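## Task

Raise one end of the white wire well up out of the crate; the arm's highest reach is enough, a low lift does not count. Before closing on the wire, open the fingers around it by at least a thumb's width, unless they were already opened far from the whole wire; clamping without that may fail the run. The crate must never tip halfway onto its side (an automatic failure). It counts when you declare done while that end is held up above the table, the other arm is not touching the wire, and the wire touches nothing else higher than a finger's width over the crate rim. The black wire must stay in the crate with no part pulled out over a wall, the crate must stand upright and wholly on the table, and neither gripper may hold anything except that end.

## Robot and tools

Robot: two six-joint arms with parallel grippers, left_arm and right_arm. The names are labels, not image sides. Bases in the scene frame: left_arm at (+0.004, +0.266, +0.021) m, right_arm at (+0.004, -0.310, +0.015) m, both nearly unrotated.

Scene frame: origin at table-top height, midway between the arms, roughly 5-10 cm behind the table's near edge. +x points out across the table, +y toward left_arm, +z up. All positions are in metres, all orientations are quaternions written w first (qw, qx, qy, qz).

Gripper frame: fingers extend along the gripper's +z axis and close along its y axis. The reported end_effector_position is the point between the finger pads, just under 1 cm behind the tips. Opening is a number from -1 (shut) to +1 (fully open, 0.087 m apart).

The row: every motion command uses one row of 16 plain numbers covering both arms, even when only one moves: left_arm x, y, z, qw, qx, qy, qz, opening, then right_arm x, y, z, qw, qx, qy, qz, opening. x, y, z and the quaternion are an absolute target pose for that gripper in the scene frame, not an offset. To keep an arm still, resend exactly the pose from the last result taken before it stopped, plus its desired opening; to keep an orientation, repeat the same quaternion in every row rather than copying a drifted reading.

execute_actions(actions): a list of up to 15 actions; each action is a list of up to 15 rows, one row per 1/30 s control step. An action always lasts 15 steps (0.5 s); if it has fewer rows the last row is repeated. An empty list just reports state and images. An action is rejected for both arms if any target lies more than 0.6 m from that gripper's current position along any of the gripper's own axes; if the first action fails this, or anything is malformed, nothing runs. Each step, the target is clipped to within 70 mm and 16 degrees of the measured pose, so a far target needs several actions, and the arm stops at its last clipped pose. When position and orientation cannot both be met, position wins.

move(target, speed, blocking): target is one 16-number row as above. Each gripper travels a straight line toward its pose; both paths finish together in 0.5-10 s (longer ones are cut off at 10 s). speed is the path's top speed in m/s, 0.002-0.5, default 0.25; turning is capped at twice that in rad/s, the short way round. Openings are sent when the move starts. Paths do not avoid obstacles or the other arm; grippers lag and may overshoot speed, mainly with the arm stretched out. With blocking=false you get a result after 0.5 s and must use wait or stop before any new motion. The result adds a move: line giving the ending (done, off_target, moving, held, fault) and limits (paced = target clipped, held = some steps blocked, after which the arm may lurch fast), plus each gripper's distance from its target.

wait(seconds): 0-10 s, arms keep their last command; returns early if a running move ends. stop(): brakes a running move (needs braking room); fingers keep moving. zoom_image(camera, region): enlarges part of the latest image; camera is cam_high, cam_low, cam_left_wrist or cam_right_wrist; region is [x0, y0, x1, y1] pixels, origin top-left, at most 504 by 504. read_manual(section): only "licences", no motion. finished_scene(scene): integer number of the current scene; irreversible, ends it after the last command is held and reports success.

Results: a state line per arm with end_effector_position and end_effector_quat_wxyz (printed positions can be off, more at long reach), Hand target lines (where the controller is currently driving each gripper), Joint positions (last value is finger opening in metres), joint torques (offset, noisy, nonzero in free air), grip_measured (opening on the command scale, each gripper up to about 1 mm off), and images from the four 504x504 cameras with calibration changes listed. A pose unreachable line means the clearance check altered or blocked that arm's command. FAULT lines mark arm stops.

Practical limits: joint friction can leave the gripper up to about 31 mm short, and tiny commands may do nothing. Elbows never fully straighten. Joint ranges (rad): waist -2.618 to 3.054, shoulder 0 to 3.142, elbow 0 to 3.142, wrist pitch -1.571 to 1.571, wrist yaw -1.571 to 1.571, wrist roll -2.094 to 2.094.

Gripping: open wide around the wire end first, then close to an opening about 0.02 below grip_measured for a firm hold (less for lighter) and keep commanding it while lifting. Pads push about 20 N; closing fast can squeeze harder or bounce open.

Avoid: tipping the crate, dragging the other wire over a wall, knocking anything off the table, dropping or slipping the wire, fast impacts and hard presses (a target far beyond a contact presses harder; faster moves hit harder), arms striking or pushing each other, and the fixed bar and plate behind the bases (tops up to about 3 cm above the table, no warning on contact). Loose objects may occasionally be nudged by outside pushes. Holding loads heats motors: a MOTOR HOT warning from 75 °C, a 10 s stop of that arm at 90 °C, and at 100 °C the arm goes limp and falls.

Each tool is called after "Call:" as a command line: name --argument value for each argument, lists and objects as JSON in quotes; but a table of rows of numbers goes row by row, as --pt "numbers of a row", without its own name.

## Session

Call:
execute_actions --actions '[]'

Scene clock: 0.00 s.
left_arm: end_effector_position=(+0.4861, +0.4948, +0.1312) grip_measured=+1.000 end_effector_quat_wxyz=(+0.534, +0.305, +0.622, +0.485) | right_arm: end_effector_position=(+0.5558, -0.4125, +0.3725) grip_measured=+0.989 end_effector_quat_wxyz=(+0.689, -0.589, +0.322, -0.273)
Joint positions: left_arm=[0.387 2.124 0.811 1.358 0.132 1.193 0.087] | right_arm=[-0.505  1.944  1.532  0.754 -1.143 -1.106  0.087]
Joint velocities: left_arm=[-0.007  0.002  0.012  0.022 -0.051  0.022  0.   ] | right_arm=[-0.007 -0.002  0.002  0.051 -0.007  0.081 -0.001]
Joint torques (N m, as the arm reports them, + toward a larger angle): no reading
Motor temperatures (°C, as the motors report them): left_arm=[32 32 31 30 32 32] | right_arm=[33 33 32 32 33 31]
Hand target (left_arm): +0.486, +0.495, +0.131; +0.534, +0.305, +0.622, +0.485
Hand target (right_arm): +0.556, -0.413, +0.372; +0.689, -0.589, +0.322, -0.273

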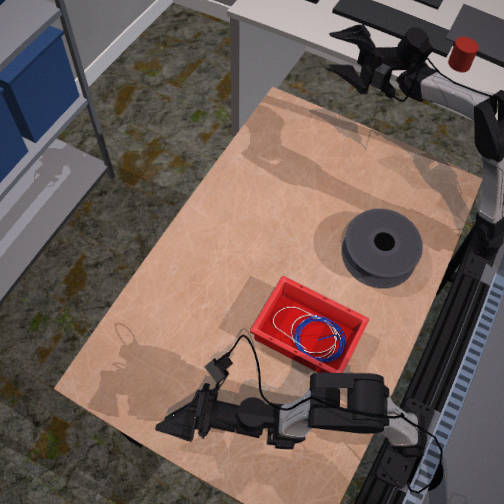

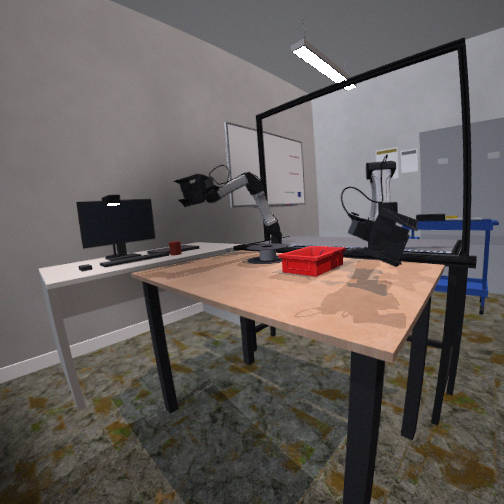

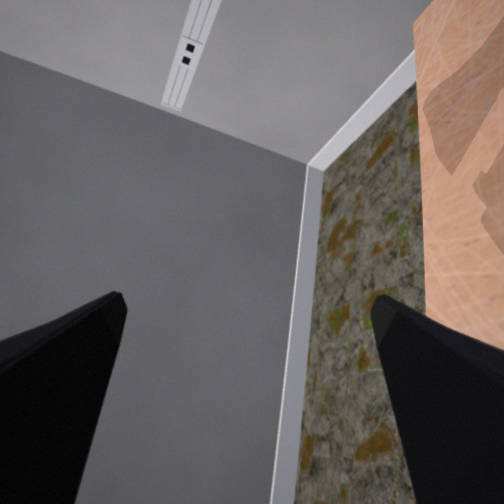

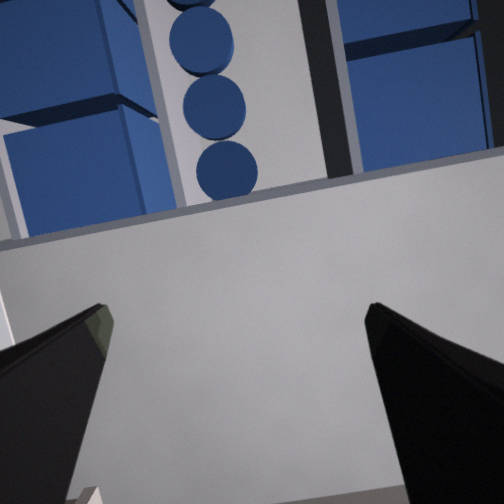

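Call:
move --target '[0.40,0.40,0.3,0.5,0,0.866,0,1,0.556,-0.413,0.372,0.689,-0.589,0.322,-0.273,1]' --speed 0.4

Call:
move --target '[0.40,0.16,0.2,0.17,0,0.985,0,1,0.556,-0.413,0.372,0.689,-0.589,0.322,-0.273,1]' --speed 0.4

Call:
zoom_image --camera "cam_left_wrist" --region '[50,0,450,400]'

Scene clock: 7.73 s.
left_arm: end_effector_position=(+0.3968, +0.3977, +0.2971) grip_measured=+1.000 end_effector_quat_wxyz=(+0.500, +0.006, +0.866, -0.002) | right_arm: end_effector_position=(+0.5558, -0.4125, +0.3725) grip_measured=+0.989 end_effector_quat_wxyz=(+0.689, -0.589, +0.322, -0.273)
Joint positions: left_arm=[ 0.437  1.441  1.465 -0.597  0.404  0.26   0.087] | right_arm=[-0.505  1.944  1.532  0.754 -1.143 -1.106  0.087]
Joint velocities: left_arm=[-0.002 -0.017 -0.007 -0.022  0.022 -0.022  0.   ] | right_arm=[-0.007 -0.022 -0.007  0.022 -0.081 -0.007 -0.001]
Joint torques (N m, as the arm reports them, + toward a larger angle): left_arm=[ 0.97 -5.4  10.23  1.46  0.26  0.02] | right_arm=[-0.09 -9.08  5.96  1.4   0.12  0.12]
Motor temperatures (°C, as the motors report them): left_arm=[32 35 32 32 32 32] | right_arm=[33 35 34 33 33 31]
Hand target (left_arm): +0.399, +0.401, +0.301; +0.503, +0.002, +0.864, -0.004
Hand target (right_arm): +0.556, -0.413, +0.372; +0.689, -0.589, +0.322, -0.273
Off the commanded pose (left_arm): 0.005 m, 1 deg.
Off the commanded pose (right_arm): 0.001 m, 0 deg.
move: done
camera_calibration (this result's frames):
cam_left_wrist: T_world_to_cam=[[-0.00658404, -0.999944, 0.00827587, 0.397324], [-0.984075, 0.005009, -0.177683, 0.462043], [0.177631, -0.00931395, -0.984053, 0.363285], [0, 0, 0, 1]] pos_world=[0.39277, 0.398371, 0.436301]

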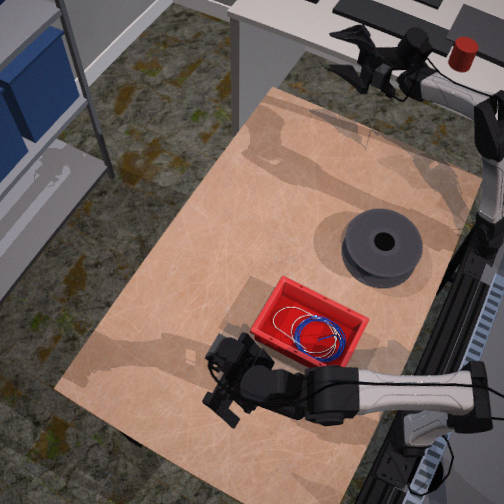

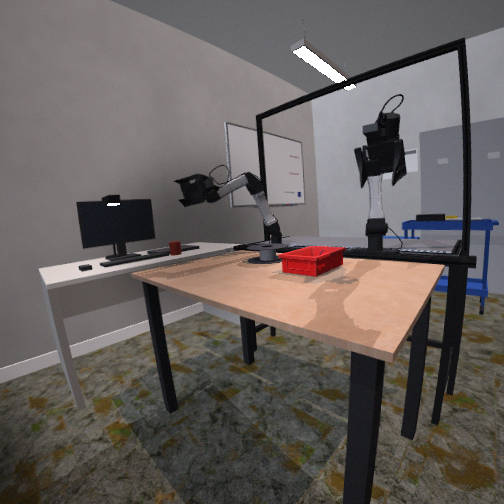

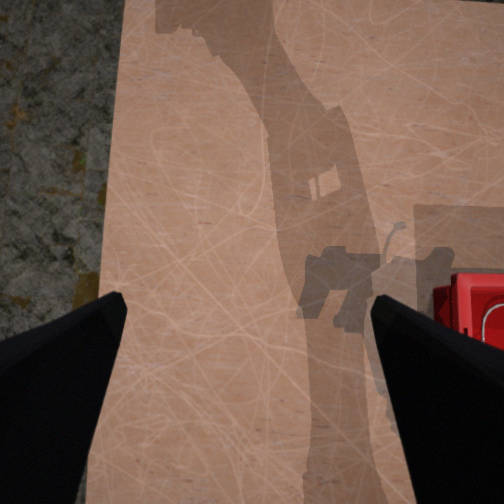

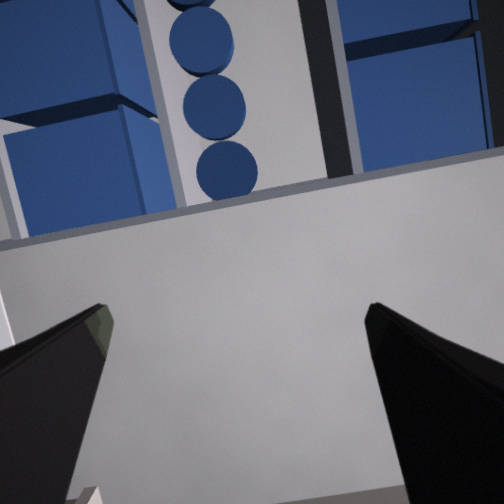

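Scene clock: 9.47 s.
left_arm: end_effector_position=(+0.3948, +0.1570, +0.1949) grip_measured=+1.000 end_effector_quat_wxyz=(+0.165, +0.005, +0.986, -0.011) | right_arm: end_effector_position=(+0.5558, -0.4125, +0.3725) grip_measured=+0.989 end_effector_quat_wxyz=(+0.689, -0.589, +0.322, -0.273)
Joint positions: left_arm=[-0.308  1.959  1.98  -1.267 -0.075 -0.258  0.087] | right_arm=[-0.505  1.944  1.532  0.754 -1.143 -1.106  0.087]
Joint velocities: left_arm=[ 0.002 -0.002  0.002  0.051 -0.007  0.037  0.   ] | right_arm=[-0.002  0.007 -0.002 -0.081 -0.051  0.051 -0.001]
Joint torques (N m, as the arm reports them, + toward a larger angle): left_arm=[  0.25 -10.15   9.45   0.72  -0.18   0.01] | right_arm=[-0.24 -9.06  5.79  1.37  0.14  0.11]
Motor temperatures (°C, as the motors report them): left_arm=[32 35 33 32 32 32] | right_arm=[33 36 34 33 33 31]
Hand target (left_arm): +0.398, +0.158, +0.197; +0.169, +0.000, +0.986, -0.008
Hand target (right_arm): +0.556, -0.413, +0.372; +0.689, -0.589, +0.322, -0.273
Off the commanded pose (left_arm): 0.008 m, 1 deg.
Off the commanded pose (right_arm): 0.001 m, 0 deg.
move: done
camera_calibration (this result's frames):
cam_left_wrist: T_world_to_cam=[[-0.00147429, -0.999682, 0.025154, 0.152114], [-0.859322, 0.0141311, 0.51124, 0.258142], [-0.511433, -0.0208617, -0.85907, 0.510347], [0, 0, 0, 1]] pos_world=[0.48306, 0.159065, 0.302625]

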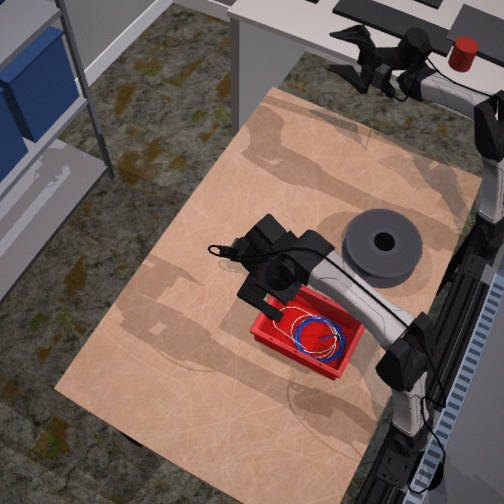

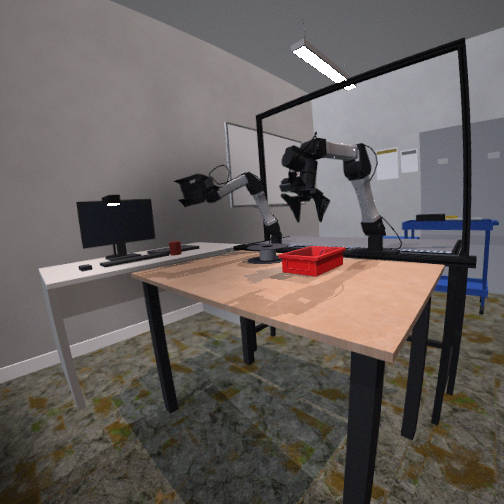

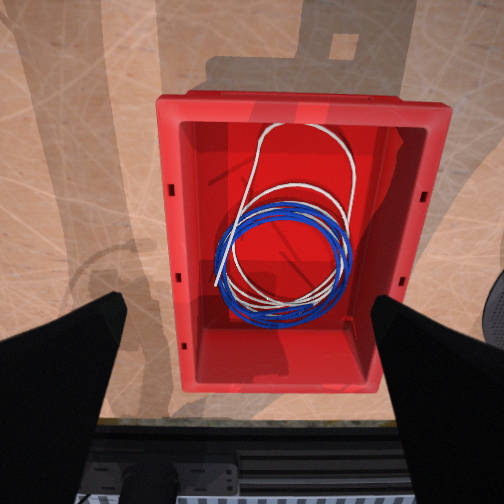

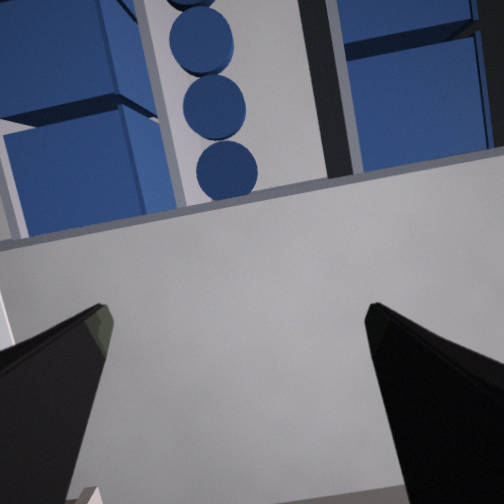

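Region (50, 0, 450, 400) of cam_left_wrist's 504x504 image, scaled by 1.260, with more detail than that image has.

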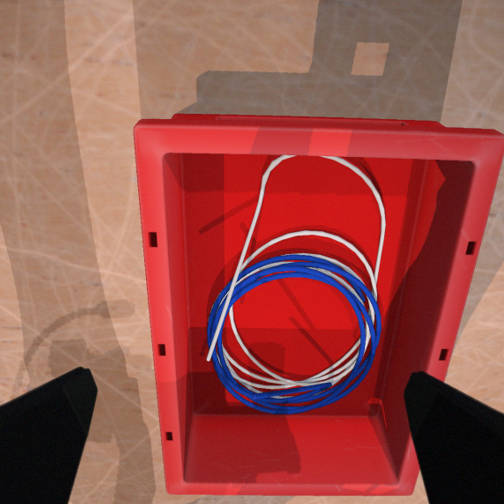

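Call:
move --target '[0.27,0.24,0.13,0.42,0,0.907,0,1,0.556,-0.413,0.372,0.689,-0.589,0.322,-0.273,1]'

Call:
zoom_image --camera "cam_left_wrist" --region '[254,50,504,300]'

Scene clock: 14.40 s.
left_arm: end_effector_position=(+0.2700, +0.2399, +0.1328) grip_measured=+1.000 end_effector_quat_wxyz=(+0.412, +0.002, +0.911, +0.007) | right_arm: end_effector_position=(+0.5558, -0.4125, +0.3725) grip_measured=+0.989 end_effector_quat_wxyz=(+0.689, -0.589, +0.322, -0.273)
Joint positions: left_arm=[-0.21   0.903  0.612 -0.439 -0.152 -0.106  0.087] | right_arm=[-0.505  1.944  1.532  0.754 -1.143 -1.106  0.087]
Joint velocities: left_arm=[ 0.007  0.002 -0.007  0.037  0.022 -0.007  0.   ] | right_arm=[-0.017 -0.002 -0.007 -0.037 -0.007 -0.066 -0.   ]
Joint torques (N m, as the arm reports them, + toward a larger angle): left_arm=[ 0.99 -3.2   7.04  1.61 -0.01  0.11] | right_arm=[-0.06 -9.05  5.88  1.42  0.14  0.13]
Motor temperatures (°C, as the motors report them): left_arm=[32 36 33 32 32 32] | right_arm=[33 37 35 33 33 31]
Hand target (left_arm): +0.271, +0.241, +0.133; +0.420, +0.001, +0.907, +0.005
Hand target (right_arm): +0.556, -0.413, +0.372; +0.689, -0.589, +0.322, -0.273
Off the commanded pose (left_arm): 0.003 m, 1 deg.
Off the commanded pose (right_arm): 0.001 m, 0 deg.
move: done
camera_calibration (this result's frames):
cam_left_wrist: T_world_to_cam=[[0.00889477, -0.999952, -0.00419518, 0.237484], [-0.999778, -0.00897327, 0.0190803, 0.290262], [-0.019117, 0.00402453, -0.999809, 0.274663], [0, 0, 0, 1]] pos_world=[0.293336, 0.238972, 0.270068]

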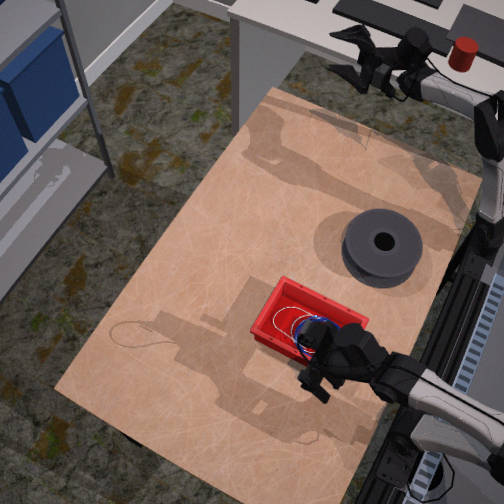

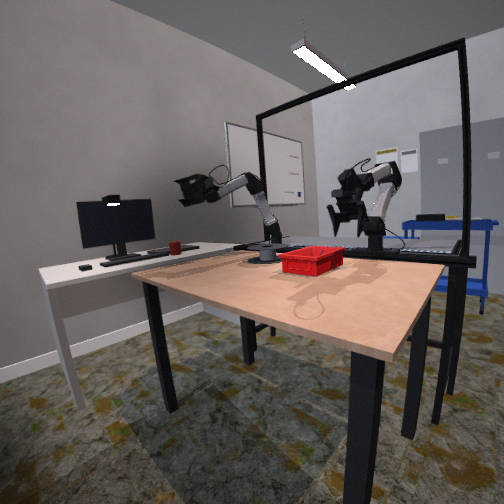

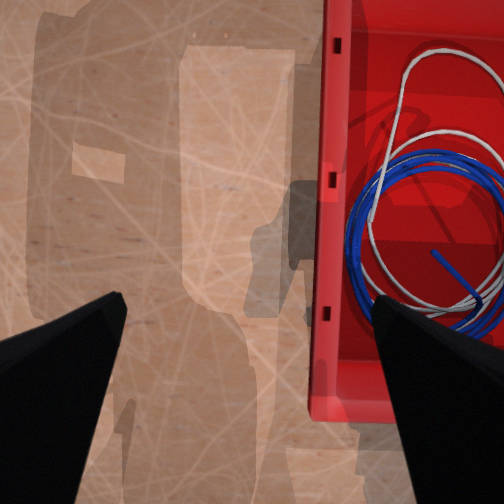

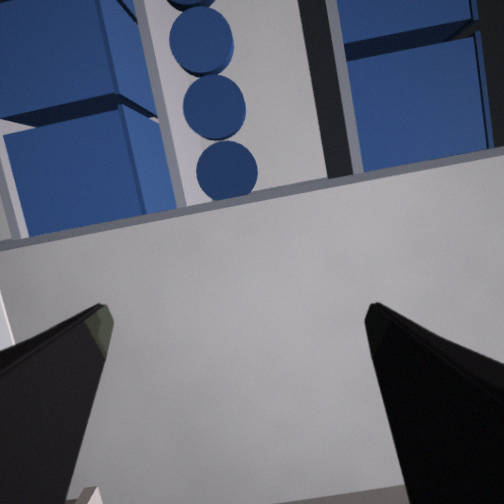

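Region (254, 50, 504, 300) of cam_left_wrist's 504x504 image, scaled by 2.016, with more detail than that image has.

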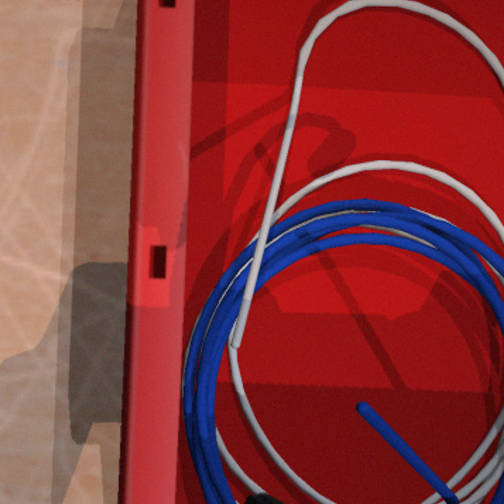

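Call:
move --target '[0.317,0.172,0.12,0.17,0,0.985,0,-0.3,0.556,-0.413,0.372,0.689,-0.589,0.322,-0.273,1]'

Call:
move --target '[0.317,0.172,0.05,0.17,0,0.985,0,-0.3,0.556,-0.413,0.372,0.689,-0.589,0.322,-0.273,1]' --speed 0.08

Scene clock: 18.93 s.
left_arm: end_effector_position=(+0.3140, +0.1769, +0.1151) grip_measured=-0.300 end_effector_quat_wxyz=(+0.170, -0.002, +0.986, +0.001) | right_arm: end_effector_position=(+0.5558, -0.4125, +0.3725) grip_measured=+0.989 end_effector_quat_wxyz=(+0.689, -0.589, +0.322, -0.273)
Joint positions: left_arm=[-0.331  1.608  1.232 -0.868 -0.109 -0.289  0.031] | right_arm=[-0.505  1.944  1.532  0.754 -1.143 -1.106  0.087]
Joint velocities: left_arm=[-0.007 -0.012 -0.007 -0.007 -0.007 -0.022 -0.   ] | right_arm=[ 0.002  0.007 -0.007  0.066  0.007 -0.037  0.001]
Joint torques (N m, as the arm reports them, + toward a larger angle): left_arm=[-0.52 -6.42  9.68  0.75 -0.02 -0.01] | right_arm=[-0.08 -9.14  5.81  1.38  0.13  0.11]
Motor temperatures (°C, as the motors report them): left_arm=[32 36 34 33 32 32] | right_arm=[33 38 35 34 33 31]
Hand target (left_arm): +0.317, +0.171, +0.118; +0.170, +0.000, +0.986, -0.005
Hand target (right_arm): +0.556, -0.413, +0.372; +0.689, -0.589, +0.322, -0.273
Off the commanded pose (left_arm): 0.008 m, 0 deg.
Off the commanded pose (right_arm): 0.001 m, 0 deg.
move: done
camera_calibration (this result's frames):
cam_left_wrist: T_world_to_cam=[[0.0159934, -0.999861, 0.00465482, 0.170739], [-0.864158, -0.0114806, 0.50309, 0.236197], [-0.502967, -0.0120686, -0.864221, 0.397174], [0, 0, 0, 1]] pos_world=[0.401146, 0.17822, 0.223623]

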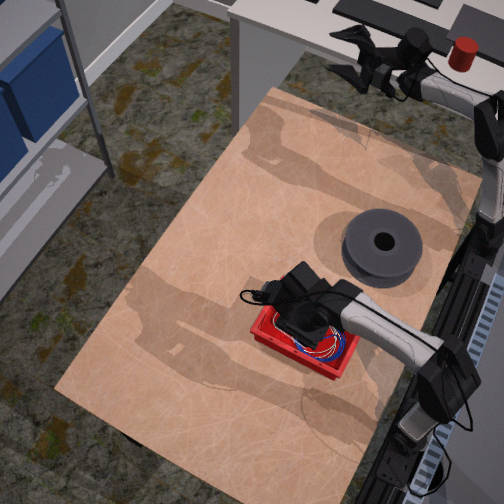

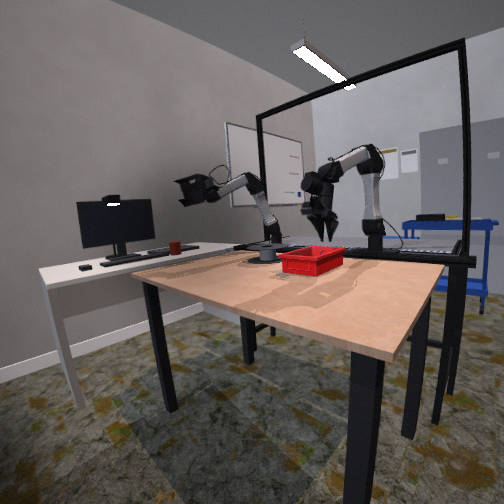

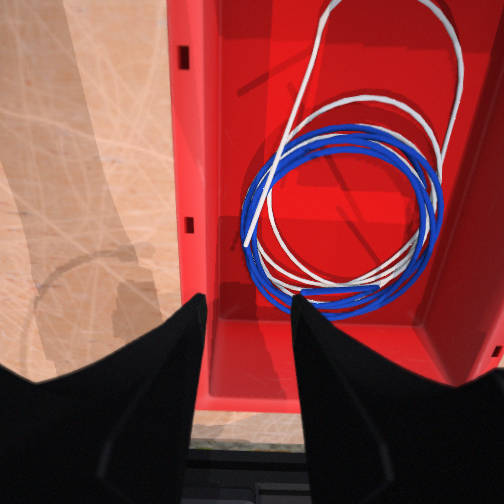

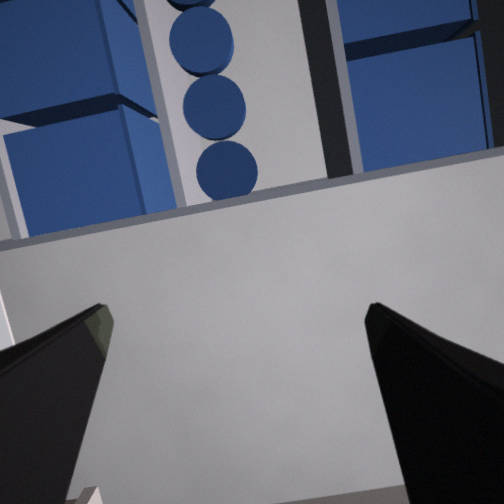

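Scene clock: 20.27 s.
left_arm: end_effector_position=(+0.3198, +0.1741, +0.0575) grip_measured=-0.300 end_effector_quat_wxyz=(+0.175, -0.003, +0.985, -0.002) | right_arm: end_effector_position=(+0.5558, -0.4125, +0.3725) grip_measured=+0.989 end_effector_quat_wxyz=(+0.689, -0.589, +0.322, -0.273)
Joint positions: left_arm=[-0.331  1.677  1.067 -0.623 -0.107 -0.291  0.031] | right_arm=[-0.505  1.944  1.532  0.754 -1.143 -1.106  0.087]
Joint velocities: left_arm=[-0.007  0.002 -0.022  0.081  0.066 -0.037  0.001] | right_arm=[ 0.007 -0.007  0.002  0.007  0.007  0.095 -0.001]
Joint torques (N m, as the arm reports them, + toward a larger angle): left_arm=[-0.53 -6.8   5.99  0.95 -0.13  0.04] | right_arm=[-0.11 -9.14  5.9   1.4   0.13  0.12]
Motor temperatures (°C, as the motors report them): left_arm=[32 36 34 33 32 32] | right_arm=[33 39 35 34 33 31]
Hand target (left_arm): +0.317, +0.172, +0.050; +0.170, -0.000, +0.985, -0.000
Hand target (right_arm): +0.556, -0.413, +0.372; +0.689, -0.589, +0.322, -0.273
Off the commanded pose (left_arm): 0.008 m, 1 deg.
Off the commanded pose (right_arm): 0.001 m, 0 deg.
move: done
camera_calibration (this result's frames):
cam_left_wrist: T_world_to_cam=[[0.0171725, -0.999794, 0.01086, 0.167451], [-0.869681, -0.00957696, 0.493521, 0.272141], [-0.493315, -0.0179198, -0.869666, 0.34857], [0, 0, 0, 1]] pos_world=[0.405755, 0.176269, 0.167014]

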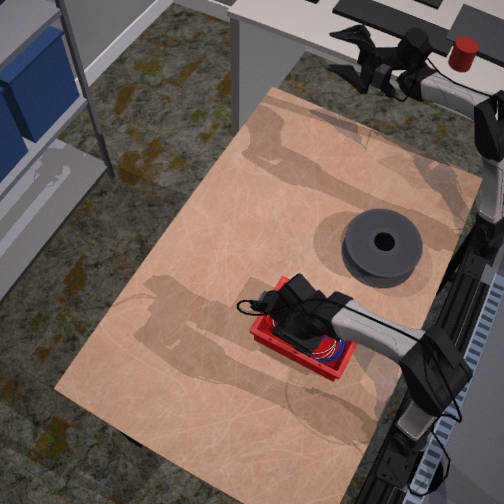

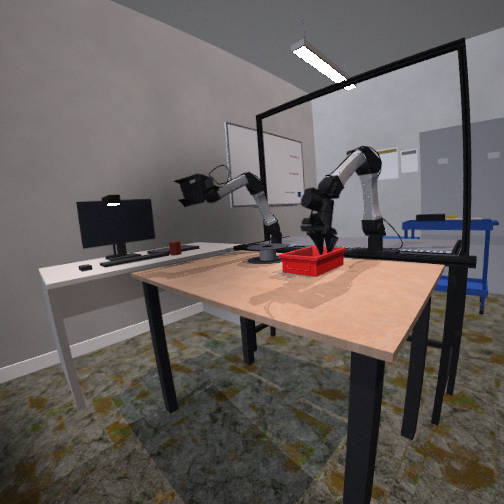

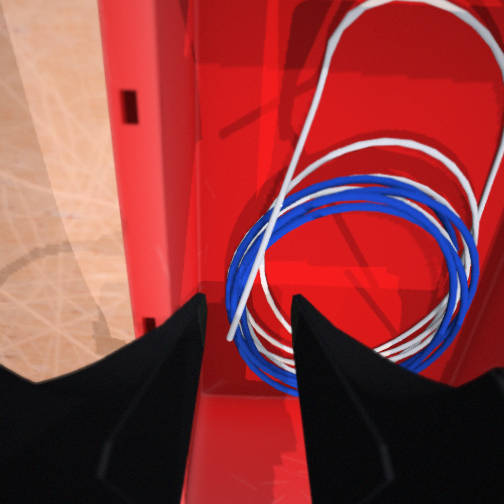

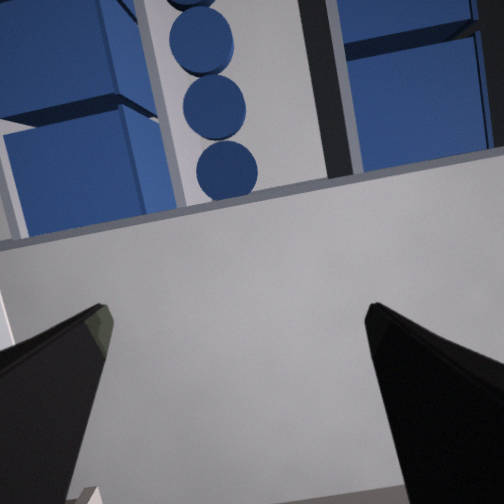

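Call:
move --target '[0.313,0.172,0.038,0.17,0,0.985,0,-0.3,0.556,-0.413,0.372,0.689,-0.589,0.322,-0.273,1]' --speed 0.05

Call:
move --target '[0.313,0.172,0.038,0.17,0,0.985,0,-0.97,0.556,-0.413,0.372,0.689,-0.589,0.322,-0.273,1]'

Call:
move --target '[0.36,0.13,0.2,0.17,0,0.985,0,-0.97,0.556,-0.413,0.372,0.689,-0.589,0.322,-0.273,1]' --speed 0.08

Scene clock: 24.40 s.
left_arm: end_effector_position=(+0.3162, +0.1736, +0.0473) grip_measured=-0.300 end_effector_quat_wxyz=(+0.177, -0.002, +0.984, -0.003) | right_arm: end_effector_position=(+0.5558, -0.4125, +0.3725) grip_measured=+0.989 end_effector_quat_wxyz=(+0.689, -0.589, +0.322, -0.273)
Joint positions: left_arm=[-0.336  1.677  1.022 -0.575 -0.107 -0.293  0.031] | right_arm=[-0.505  1.944  1.532  0.754 -1.143 -1.106  0.087]
Joint velocities: left_arm=[-0.007 -0.012 -0.002  0.095 -0.022  0.037  0.   ] | right_arm=[ 0.017  0.002 -0.007 -0.037 -0.022 -0.022  0.001]
Joint torques (N m, as the arm reports them, + toward a larger angle): left_arm=[-0.48 -6.23  5.77  0.98 -0.15  0.03] | right_arm=[-0.08 -9.15  5.8   1.41  0.13  0.12]
Motor temperatures (°C, as the motors report them): left_arm=[32 36 34 33 32 32] | right_arm=[33 40 36 34 33 31]
Hand target (left_arm): +0.313, +0.172, +0.038; +0.170, +0.000, +0.985, +0.000
Hand target (right_arm): +0.556, -0.413, +0.372; +0.689, -0.589, +0.322, -0.273
Off the commanded pose (left_arm): 0.010 m, 1 deg.
Off the commanded pose (right_arm): 0.001 m, 0 deg.
move: done
camera_calibration (this result's frames):
cam_left_wrist: T_world_to_cam=[[0.0143707, -0.999816, 0.0127385, 0.167846], [-0.871505, -0.00627902, 0.490347, 0.274169], [-0.490177, -0.0181483, -0.871434, 0.337011], [0, 0, 0, 1]] pos_world=[0.401722, 0.175652, 0.157107]

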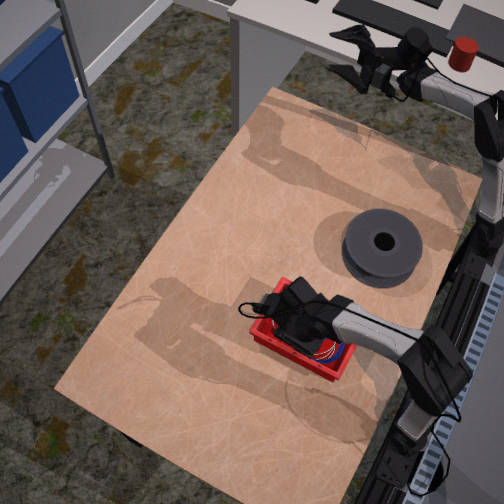

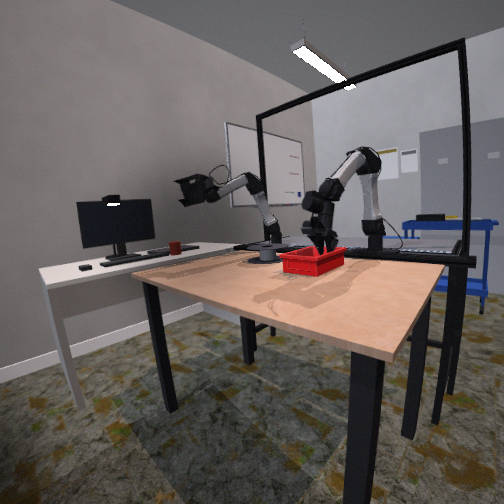

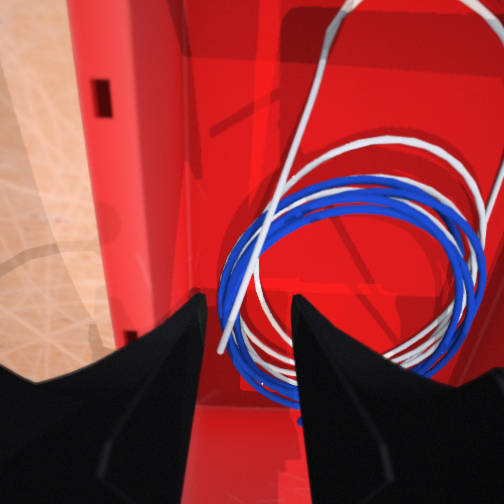

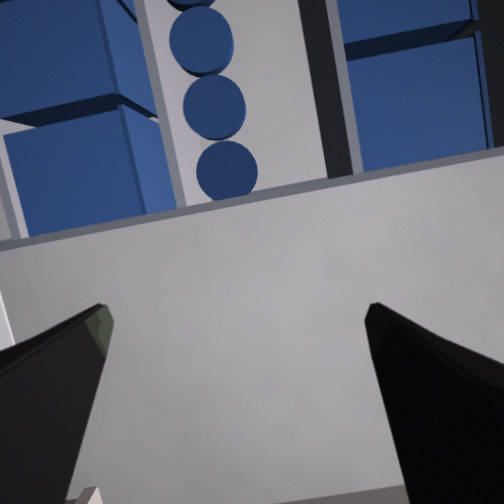

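Scene clock: 25.10 s.
left_arm: end_effector_position=(+0.3167, +0.1734, +0.0474) grip_measured=-0.955 end_effector_quat_wxyz=(+0.178, -0.002, +0.984, -0.004) | right_arm: end_effector_position=(+0.5558, -0.4125, +0.3725) grip_measured=+0.989 end_effector_quat_wxyz=(+0.689, -0.589, +0.322, -0.273)
Joint positions: left_arm=[-0.336  1.677  1.022 -0.572 -0.107 -0.293  0.002] | right_arm=[-0.505  1.944  1.532  0.754 -1.143 -1.106  0.087]
Joint velocities: left_arm=[-0.002 -0.007 -0.002  0.022  0.007 -0.037 -0.001] | right_arm=[ 0.012 -0.012 -0.022  0.022 -0.066  0.066 -0.   ]
Joint torques (N m, as the arm reports them, + toward a larger angle): left_arm=[-0.47 -6.25  5.75  0.96 -0.15  0.02] | right_arm=[-0.07 -9.09  5.89  1.38  0.14  0.11]
Motor temperatures (°C, as the motors report them): left_arm=[32 36 34 33 32 32] | right_arm=[33 40 36 34 33 31]
Hand target (left_arm): +0.313, +0.172, +0.038; +0.170, -0.000, +0.985, -0.000
Hand target (right_arm): +0.556, -0.413, +0.372; +0.689, -0.589, +0.322, -0.273
Off the commanded pose (left_arm): 0.010 m, 1 deg.
Off the commanded pose (right_arm): 0.001 m, 0 deg.
move: done
camera_calibration (this result's frames):
cam_left_wrist: T_world_to_cam=[[0.0143596, -0.999806, 0.0134645, 0.167632], [-0.872572, -0.00595421, 0.48845, 0.27496], [-0.488275, -0.0187627, -0.872488, 0.33692], [0, 0, 0, 1]] pos_world=[0.402025, 0.175558, 0.157398]

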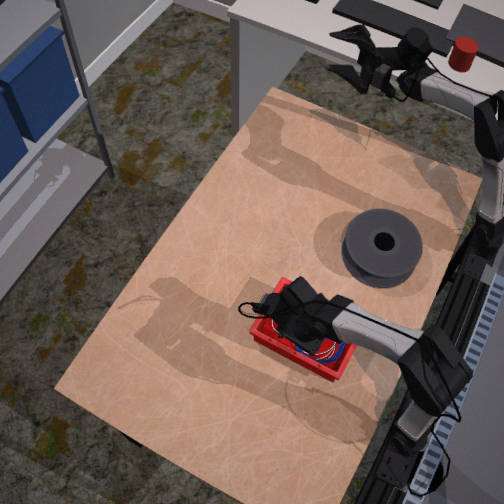

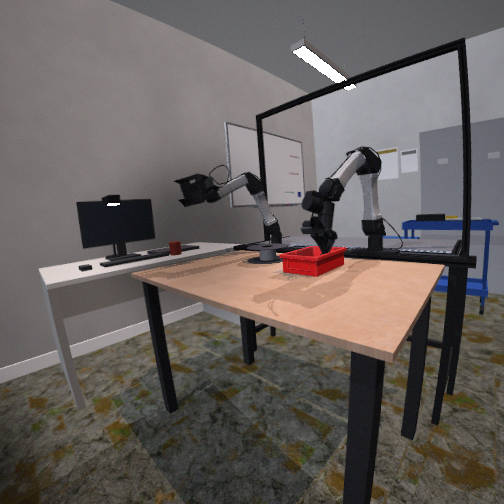

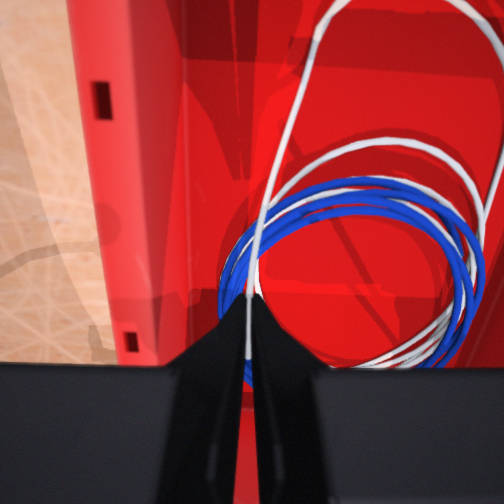

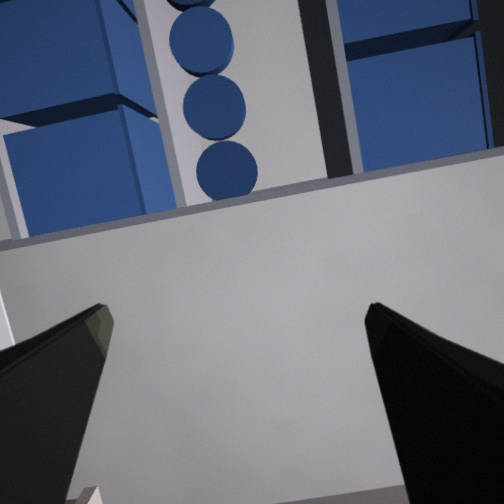

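Scene clock: 27.73 s.
left_arm: end_effector_position=(+0.3562, +0.1333, +0.1980) grip_measured=-0.955 end_effector_quat_wxyz=(+0.167, -0.001, +0.986, -0.003) | right_arm: end_effector_position=(+0.5558, -0.4125, +0.3725) grip_measured=+0.989 end_effector_quat_wxyz=(+0.689, -0.589, +0.322, -0.273)
Joint positions: left_arm=[-0.41   1.839  1.831 -1.248 -0.126 -0.364  0.002] | right_arm=[-0.505  1.944  1.532  0.754 -1.143 -1.106  0.087]
Joint velocities: left_arm=[ 0.012  0.012 -0.002 -0.051 -0.066 -0.007 -0.001] | right_arm=[-0.017 -0.002  0.007 -0.037 -0.037 -0.007 -0.   ]
Joint torques (N m, as the arm reports them, + toward a larger angle): left_arm=[-0.56 -8.62  9.41  0.69 -0.21  0.01] | right_arm=[-0.05 -9.02  5.86  1.39  0.14  0.11]
Motor temperatures (°C, as the motors report them): left_arm=[32 37 35 33 32 32] | right_arm=[33 40 36 34 33 31]
Hand target (left_arm): +0.359, +0.130, +0.199; +0.170, -0.000, +0.985, -0.000
Hand target (right_arm): +0.556, -0.413, +0.372; +0.689, -0.589, +0.322, -0.273
Off the commanded pose (left_arm): 0.005 m, 0 deg.
Off the commanded pose (right_arm): 0.001 m, 0 deg.
move: done
camera_calibration (this result's frames):
cam_left_wrist: T_world_to_cam=[[0.0131841, -0.999854, 0.0108576, 0.125943], [-0.861841, -0.00585705, 0.507145, 0.228114], [-0.507007, -0.0160438, -0.861792, 0.491054], [0, 0, 0, 1]] pos_world=[0.443905, 0.135139, 0.306132]

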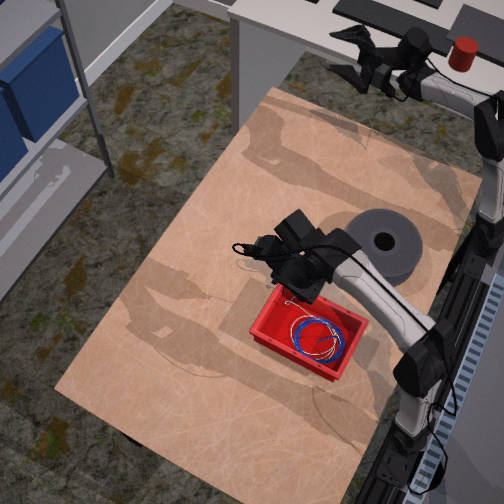

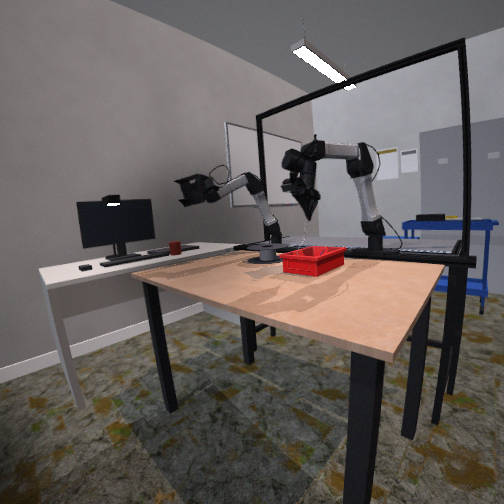

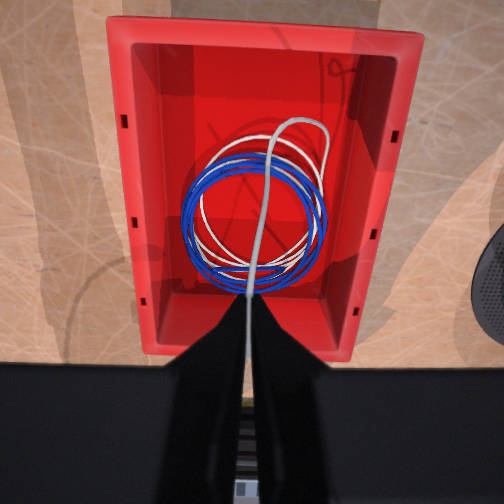

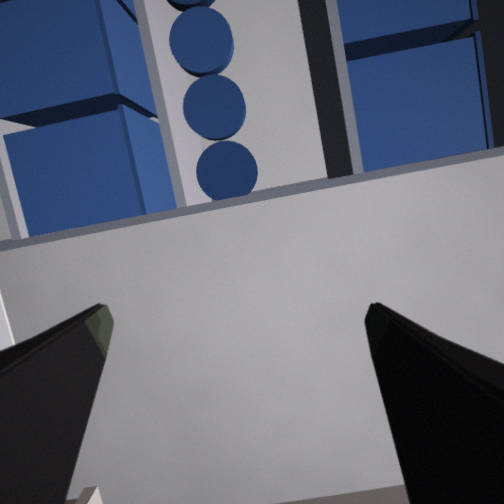

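Call:
move --target '[0.38,0.13,0.42,0.5,0.15,0.85,-0.09,-0.98,0.556,-0.413,0.372,0.689,-0.589,0.322,-0.273,1]' --speed 0.06

Scene clock: 36.33 s.
left_arm: end_effector_position=(+0.3797, +0.1272, +0.4004) grip_measured=-0.955 end_effector_quat_wxyz=(+0.473, +0.154, +0.864, -0.078) | right_arm: end_effector_position=(+0.5558, -0.4125, +0.3725) grip_measured=+0.989 end_effector_quat_wxyz=(+0.689, -0.589, +0.322, -0.273)
Joint positions: left_arm=[-0.402  1.6    2.107 -1.078 -0.034 -0.     0.002] | right_arm=[-0.505  1.944  1.532  0.754 -1.143 -1.106  0.087]
Joint velocities: left_arm=[ 0.002  0.002  0.002 -0.007 -0.007  0.022  0.   ] | right_arm=[-0.017 -0.017 -0.012 -0.037  0.081 -0.022 -0.   ]
Joint torques (N m, as the arm reports them, + toward a larger angle): left_arm=[ 0.98 -8.75  8.69  1.77  0.05  0.17] | right_arm=[-0.12 -9.06  5.91  1.38  0.13  0.14]
Motor temperatures (°C, as the motors report them): left_arm=[32 39 36 34 32 32] | right_arm=[33 42 37 34 33 31]
Hand target (left_arm): +0.379, +0.131, +0.421; +0.501, +0.151, +0.848, -0.083
Hand target (right_arm): +0.556, -0.413, +0.372; +0.689, -0.589, +0.322, -0.273
Off the commanded pose (left_arm): 0.020 m, 4 deg.
Off the commanded pose (right_arm): 0.001 m, 0 deg.
move: off_target (left_arm)
camera_calibration (this result's frames):
cam_left_wrist: T_world_to_cam=[[-0.334063, -0.942551, 0.000180122, 0.246138], [-0.934364, 0.331136, -0.131575, 0.386098], [0.123956, -0.0441225, -0.991306, 0.493171], [0, 0, 0, 1]] pos_world=[0.38185, 0.125907, 0.53964]

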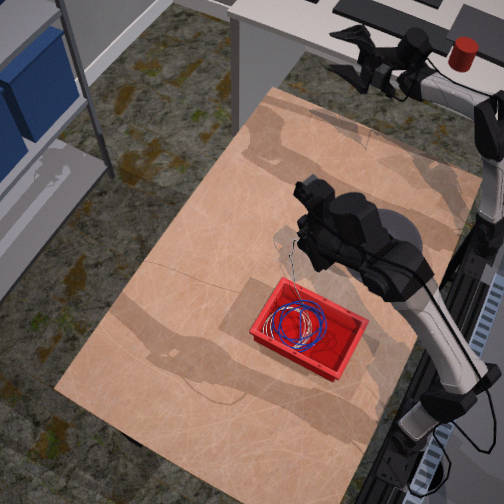

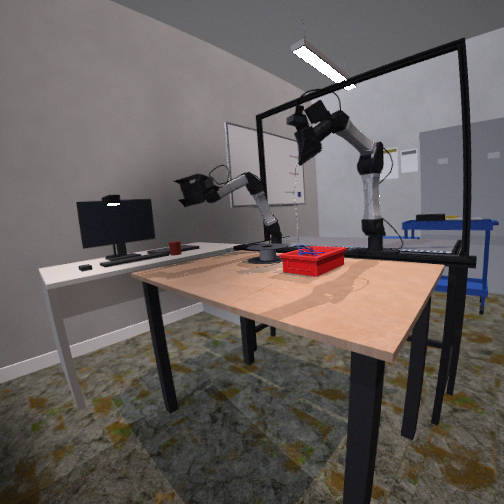

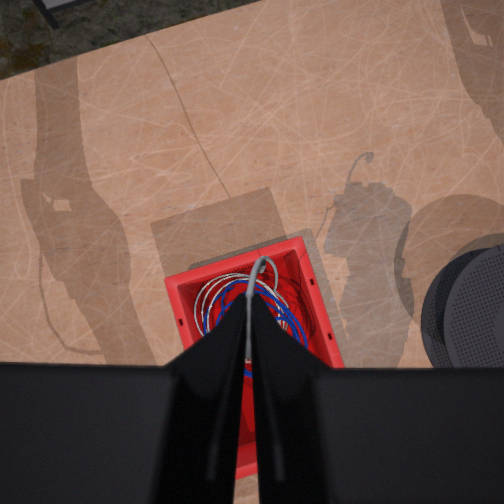

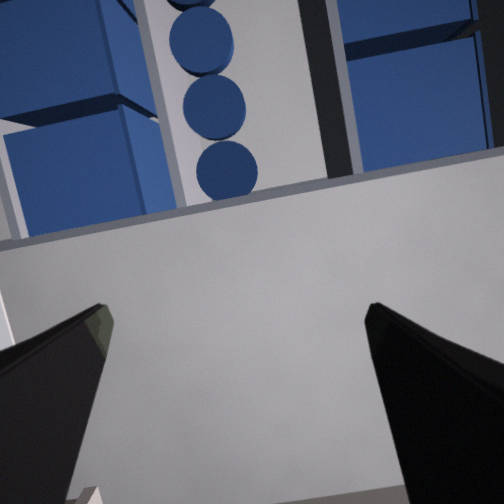

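Blue is lifting somewhat; continue in small steps.

Call:
move --target '[0.42,0.12,0.50,0.5,0.15,0.85,-0.09,-0.98,0.556,-0.413,0.372,0.689,-0.589,0.322,-0.273,1]' --speed 0.05

Call:
zoom_image --camera "cam_high" --region '[230,230,390,390]'

Call:
zoom_image --camera "cam_low" --region '[250,170,370,290]'

Scene clock: 42.50 s.
left_arm: end_effector_position=(+0.4172, +0.1176, +0.4848) grip_measured=-0.955 end_effector_quat_wxyz=(+0.561, +0.142, +0.809, -0.100) | right_arm: end_effector_position=(+0.5558, -0.4125, +0.3725) grip_measured=+0.989 end_effector_quat_wxyz=(+0.689, -0.589, +0.322, -0.273)
Joint positions: left_arm=[-0.383  1.947  2.859 -1.27  -0.009  0.003  0.002] | right_arm=[-0.505  1.944  1.532  0.754 -1.143 -1.106  0.087]
Joint velocities: left_arm=[ 0.002 -0.012 -0.002  0.066  0.051 -0.051  0.001] | right_arm=[ 0.007 -0.017 -0.002 -0.095  0.066 -0.051 -0.001]
Joint torques (N m, as the arm reports them, + toward a larger angle): left_arm=[ 0.97 -8.33  6.36  1.87  0.05  0.14] | right_arm=[-0.1  -9.07  5.83  1.4   0.13  0.11]
Motor temperatures (°C, as the motors report them): left_arm=[32 39 36 35 32 32] | right_arm=[33 43 38 35 33 31]
Hand target (left_arm): +0.418, +0.120, +0.498; +0.581, +0.140, +0.795, -0.102
Hand target (right_arm): +0.556, -0.413, +0.372; +0.689, -0.589, +0.322, -0.273
Off the commanded pose (left_arm): 0.016 m, 9 deg.
Off the commanded pose (right_arm): 0.001 m, 0 deg.
elbow stopped short (left arm): the move would have taken joint 3 (elbow) straighter than the controller allows; a more bent joint 3 avoids this.
move: off_target (left_arm)
camera_calibration (this result's frames):
cam_left_wrist: T_world_to_cam=[[-0.338518, -0.940859, 0.0137755, 0.244681], [-0.886871, 0.314133, -0.338792, 0.518015], [0.314428, -0.126904, -0.94076, 0.477509], [0, 0, 0, 1]] pos_world=[0.392099, 0.128083, 0.62135]

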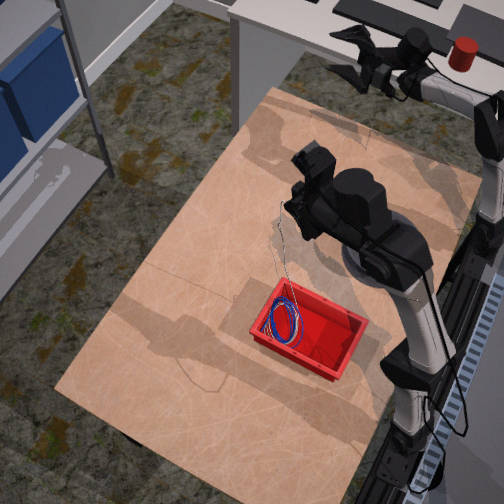

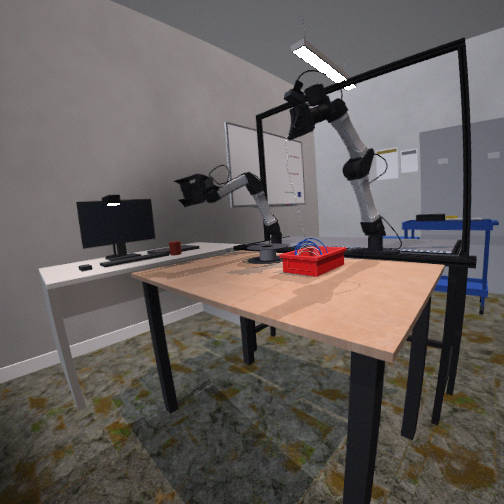

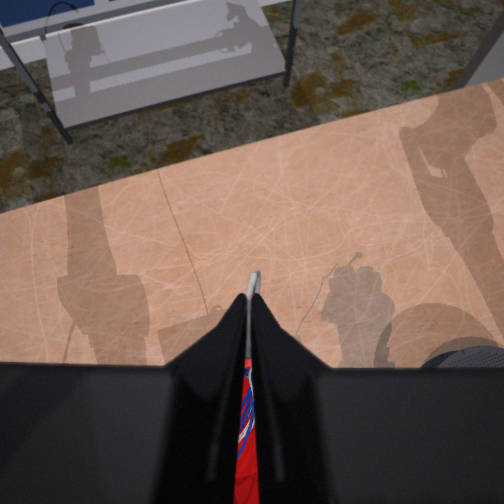

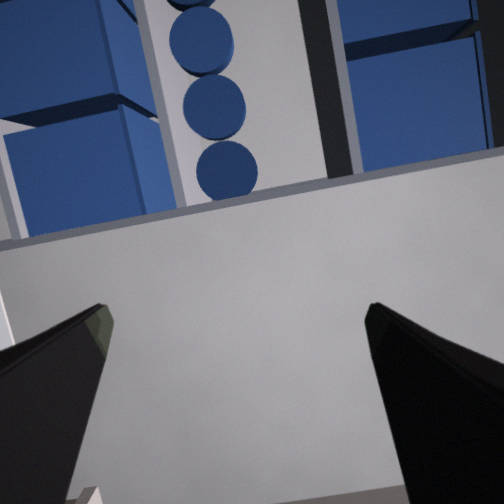

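Region (230, 230, 390, 390) of cam_high's 504x504 image, scaled by 3.150, with more detail than that image has.

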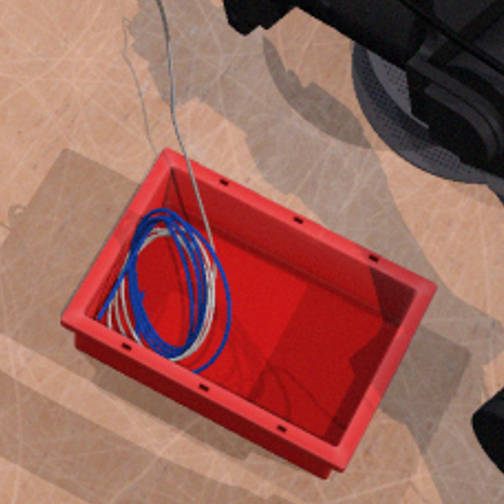

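Region (250, 170, 370, 290) of cam_low's 504x504 image, scaled by 4.200, with more detail than that image has.

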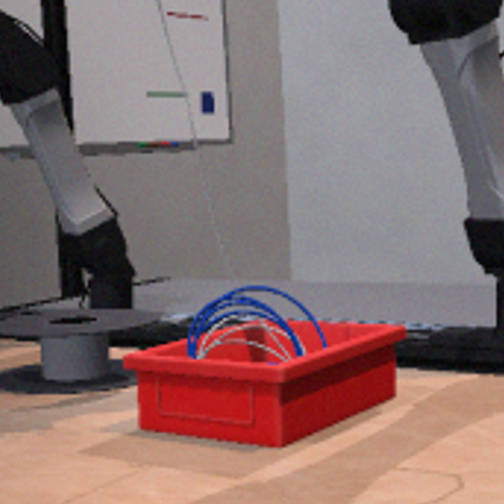

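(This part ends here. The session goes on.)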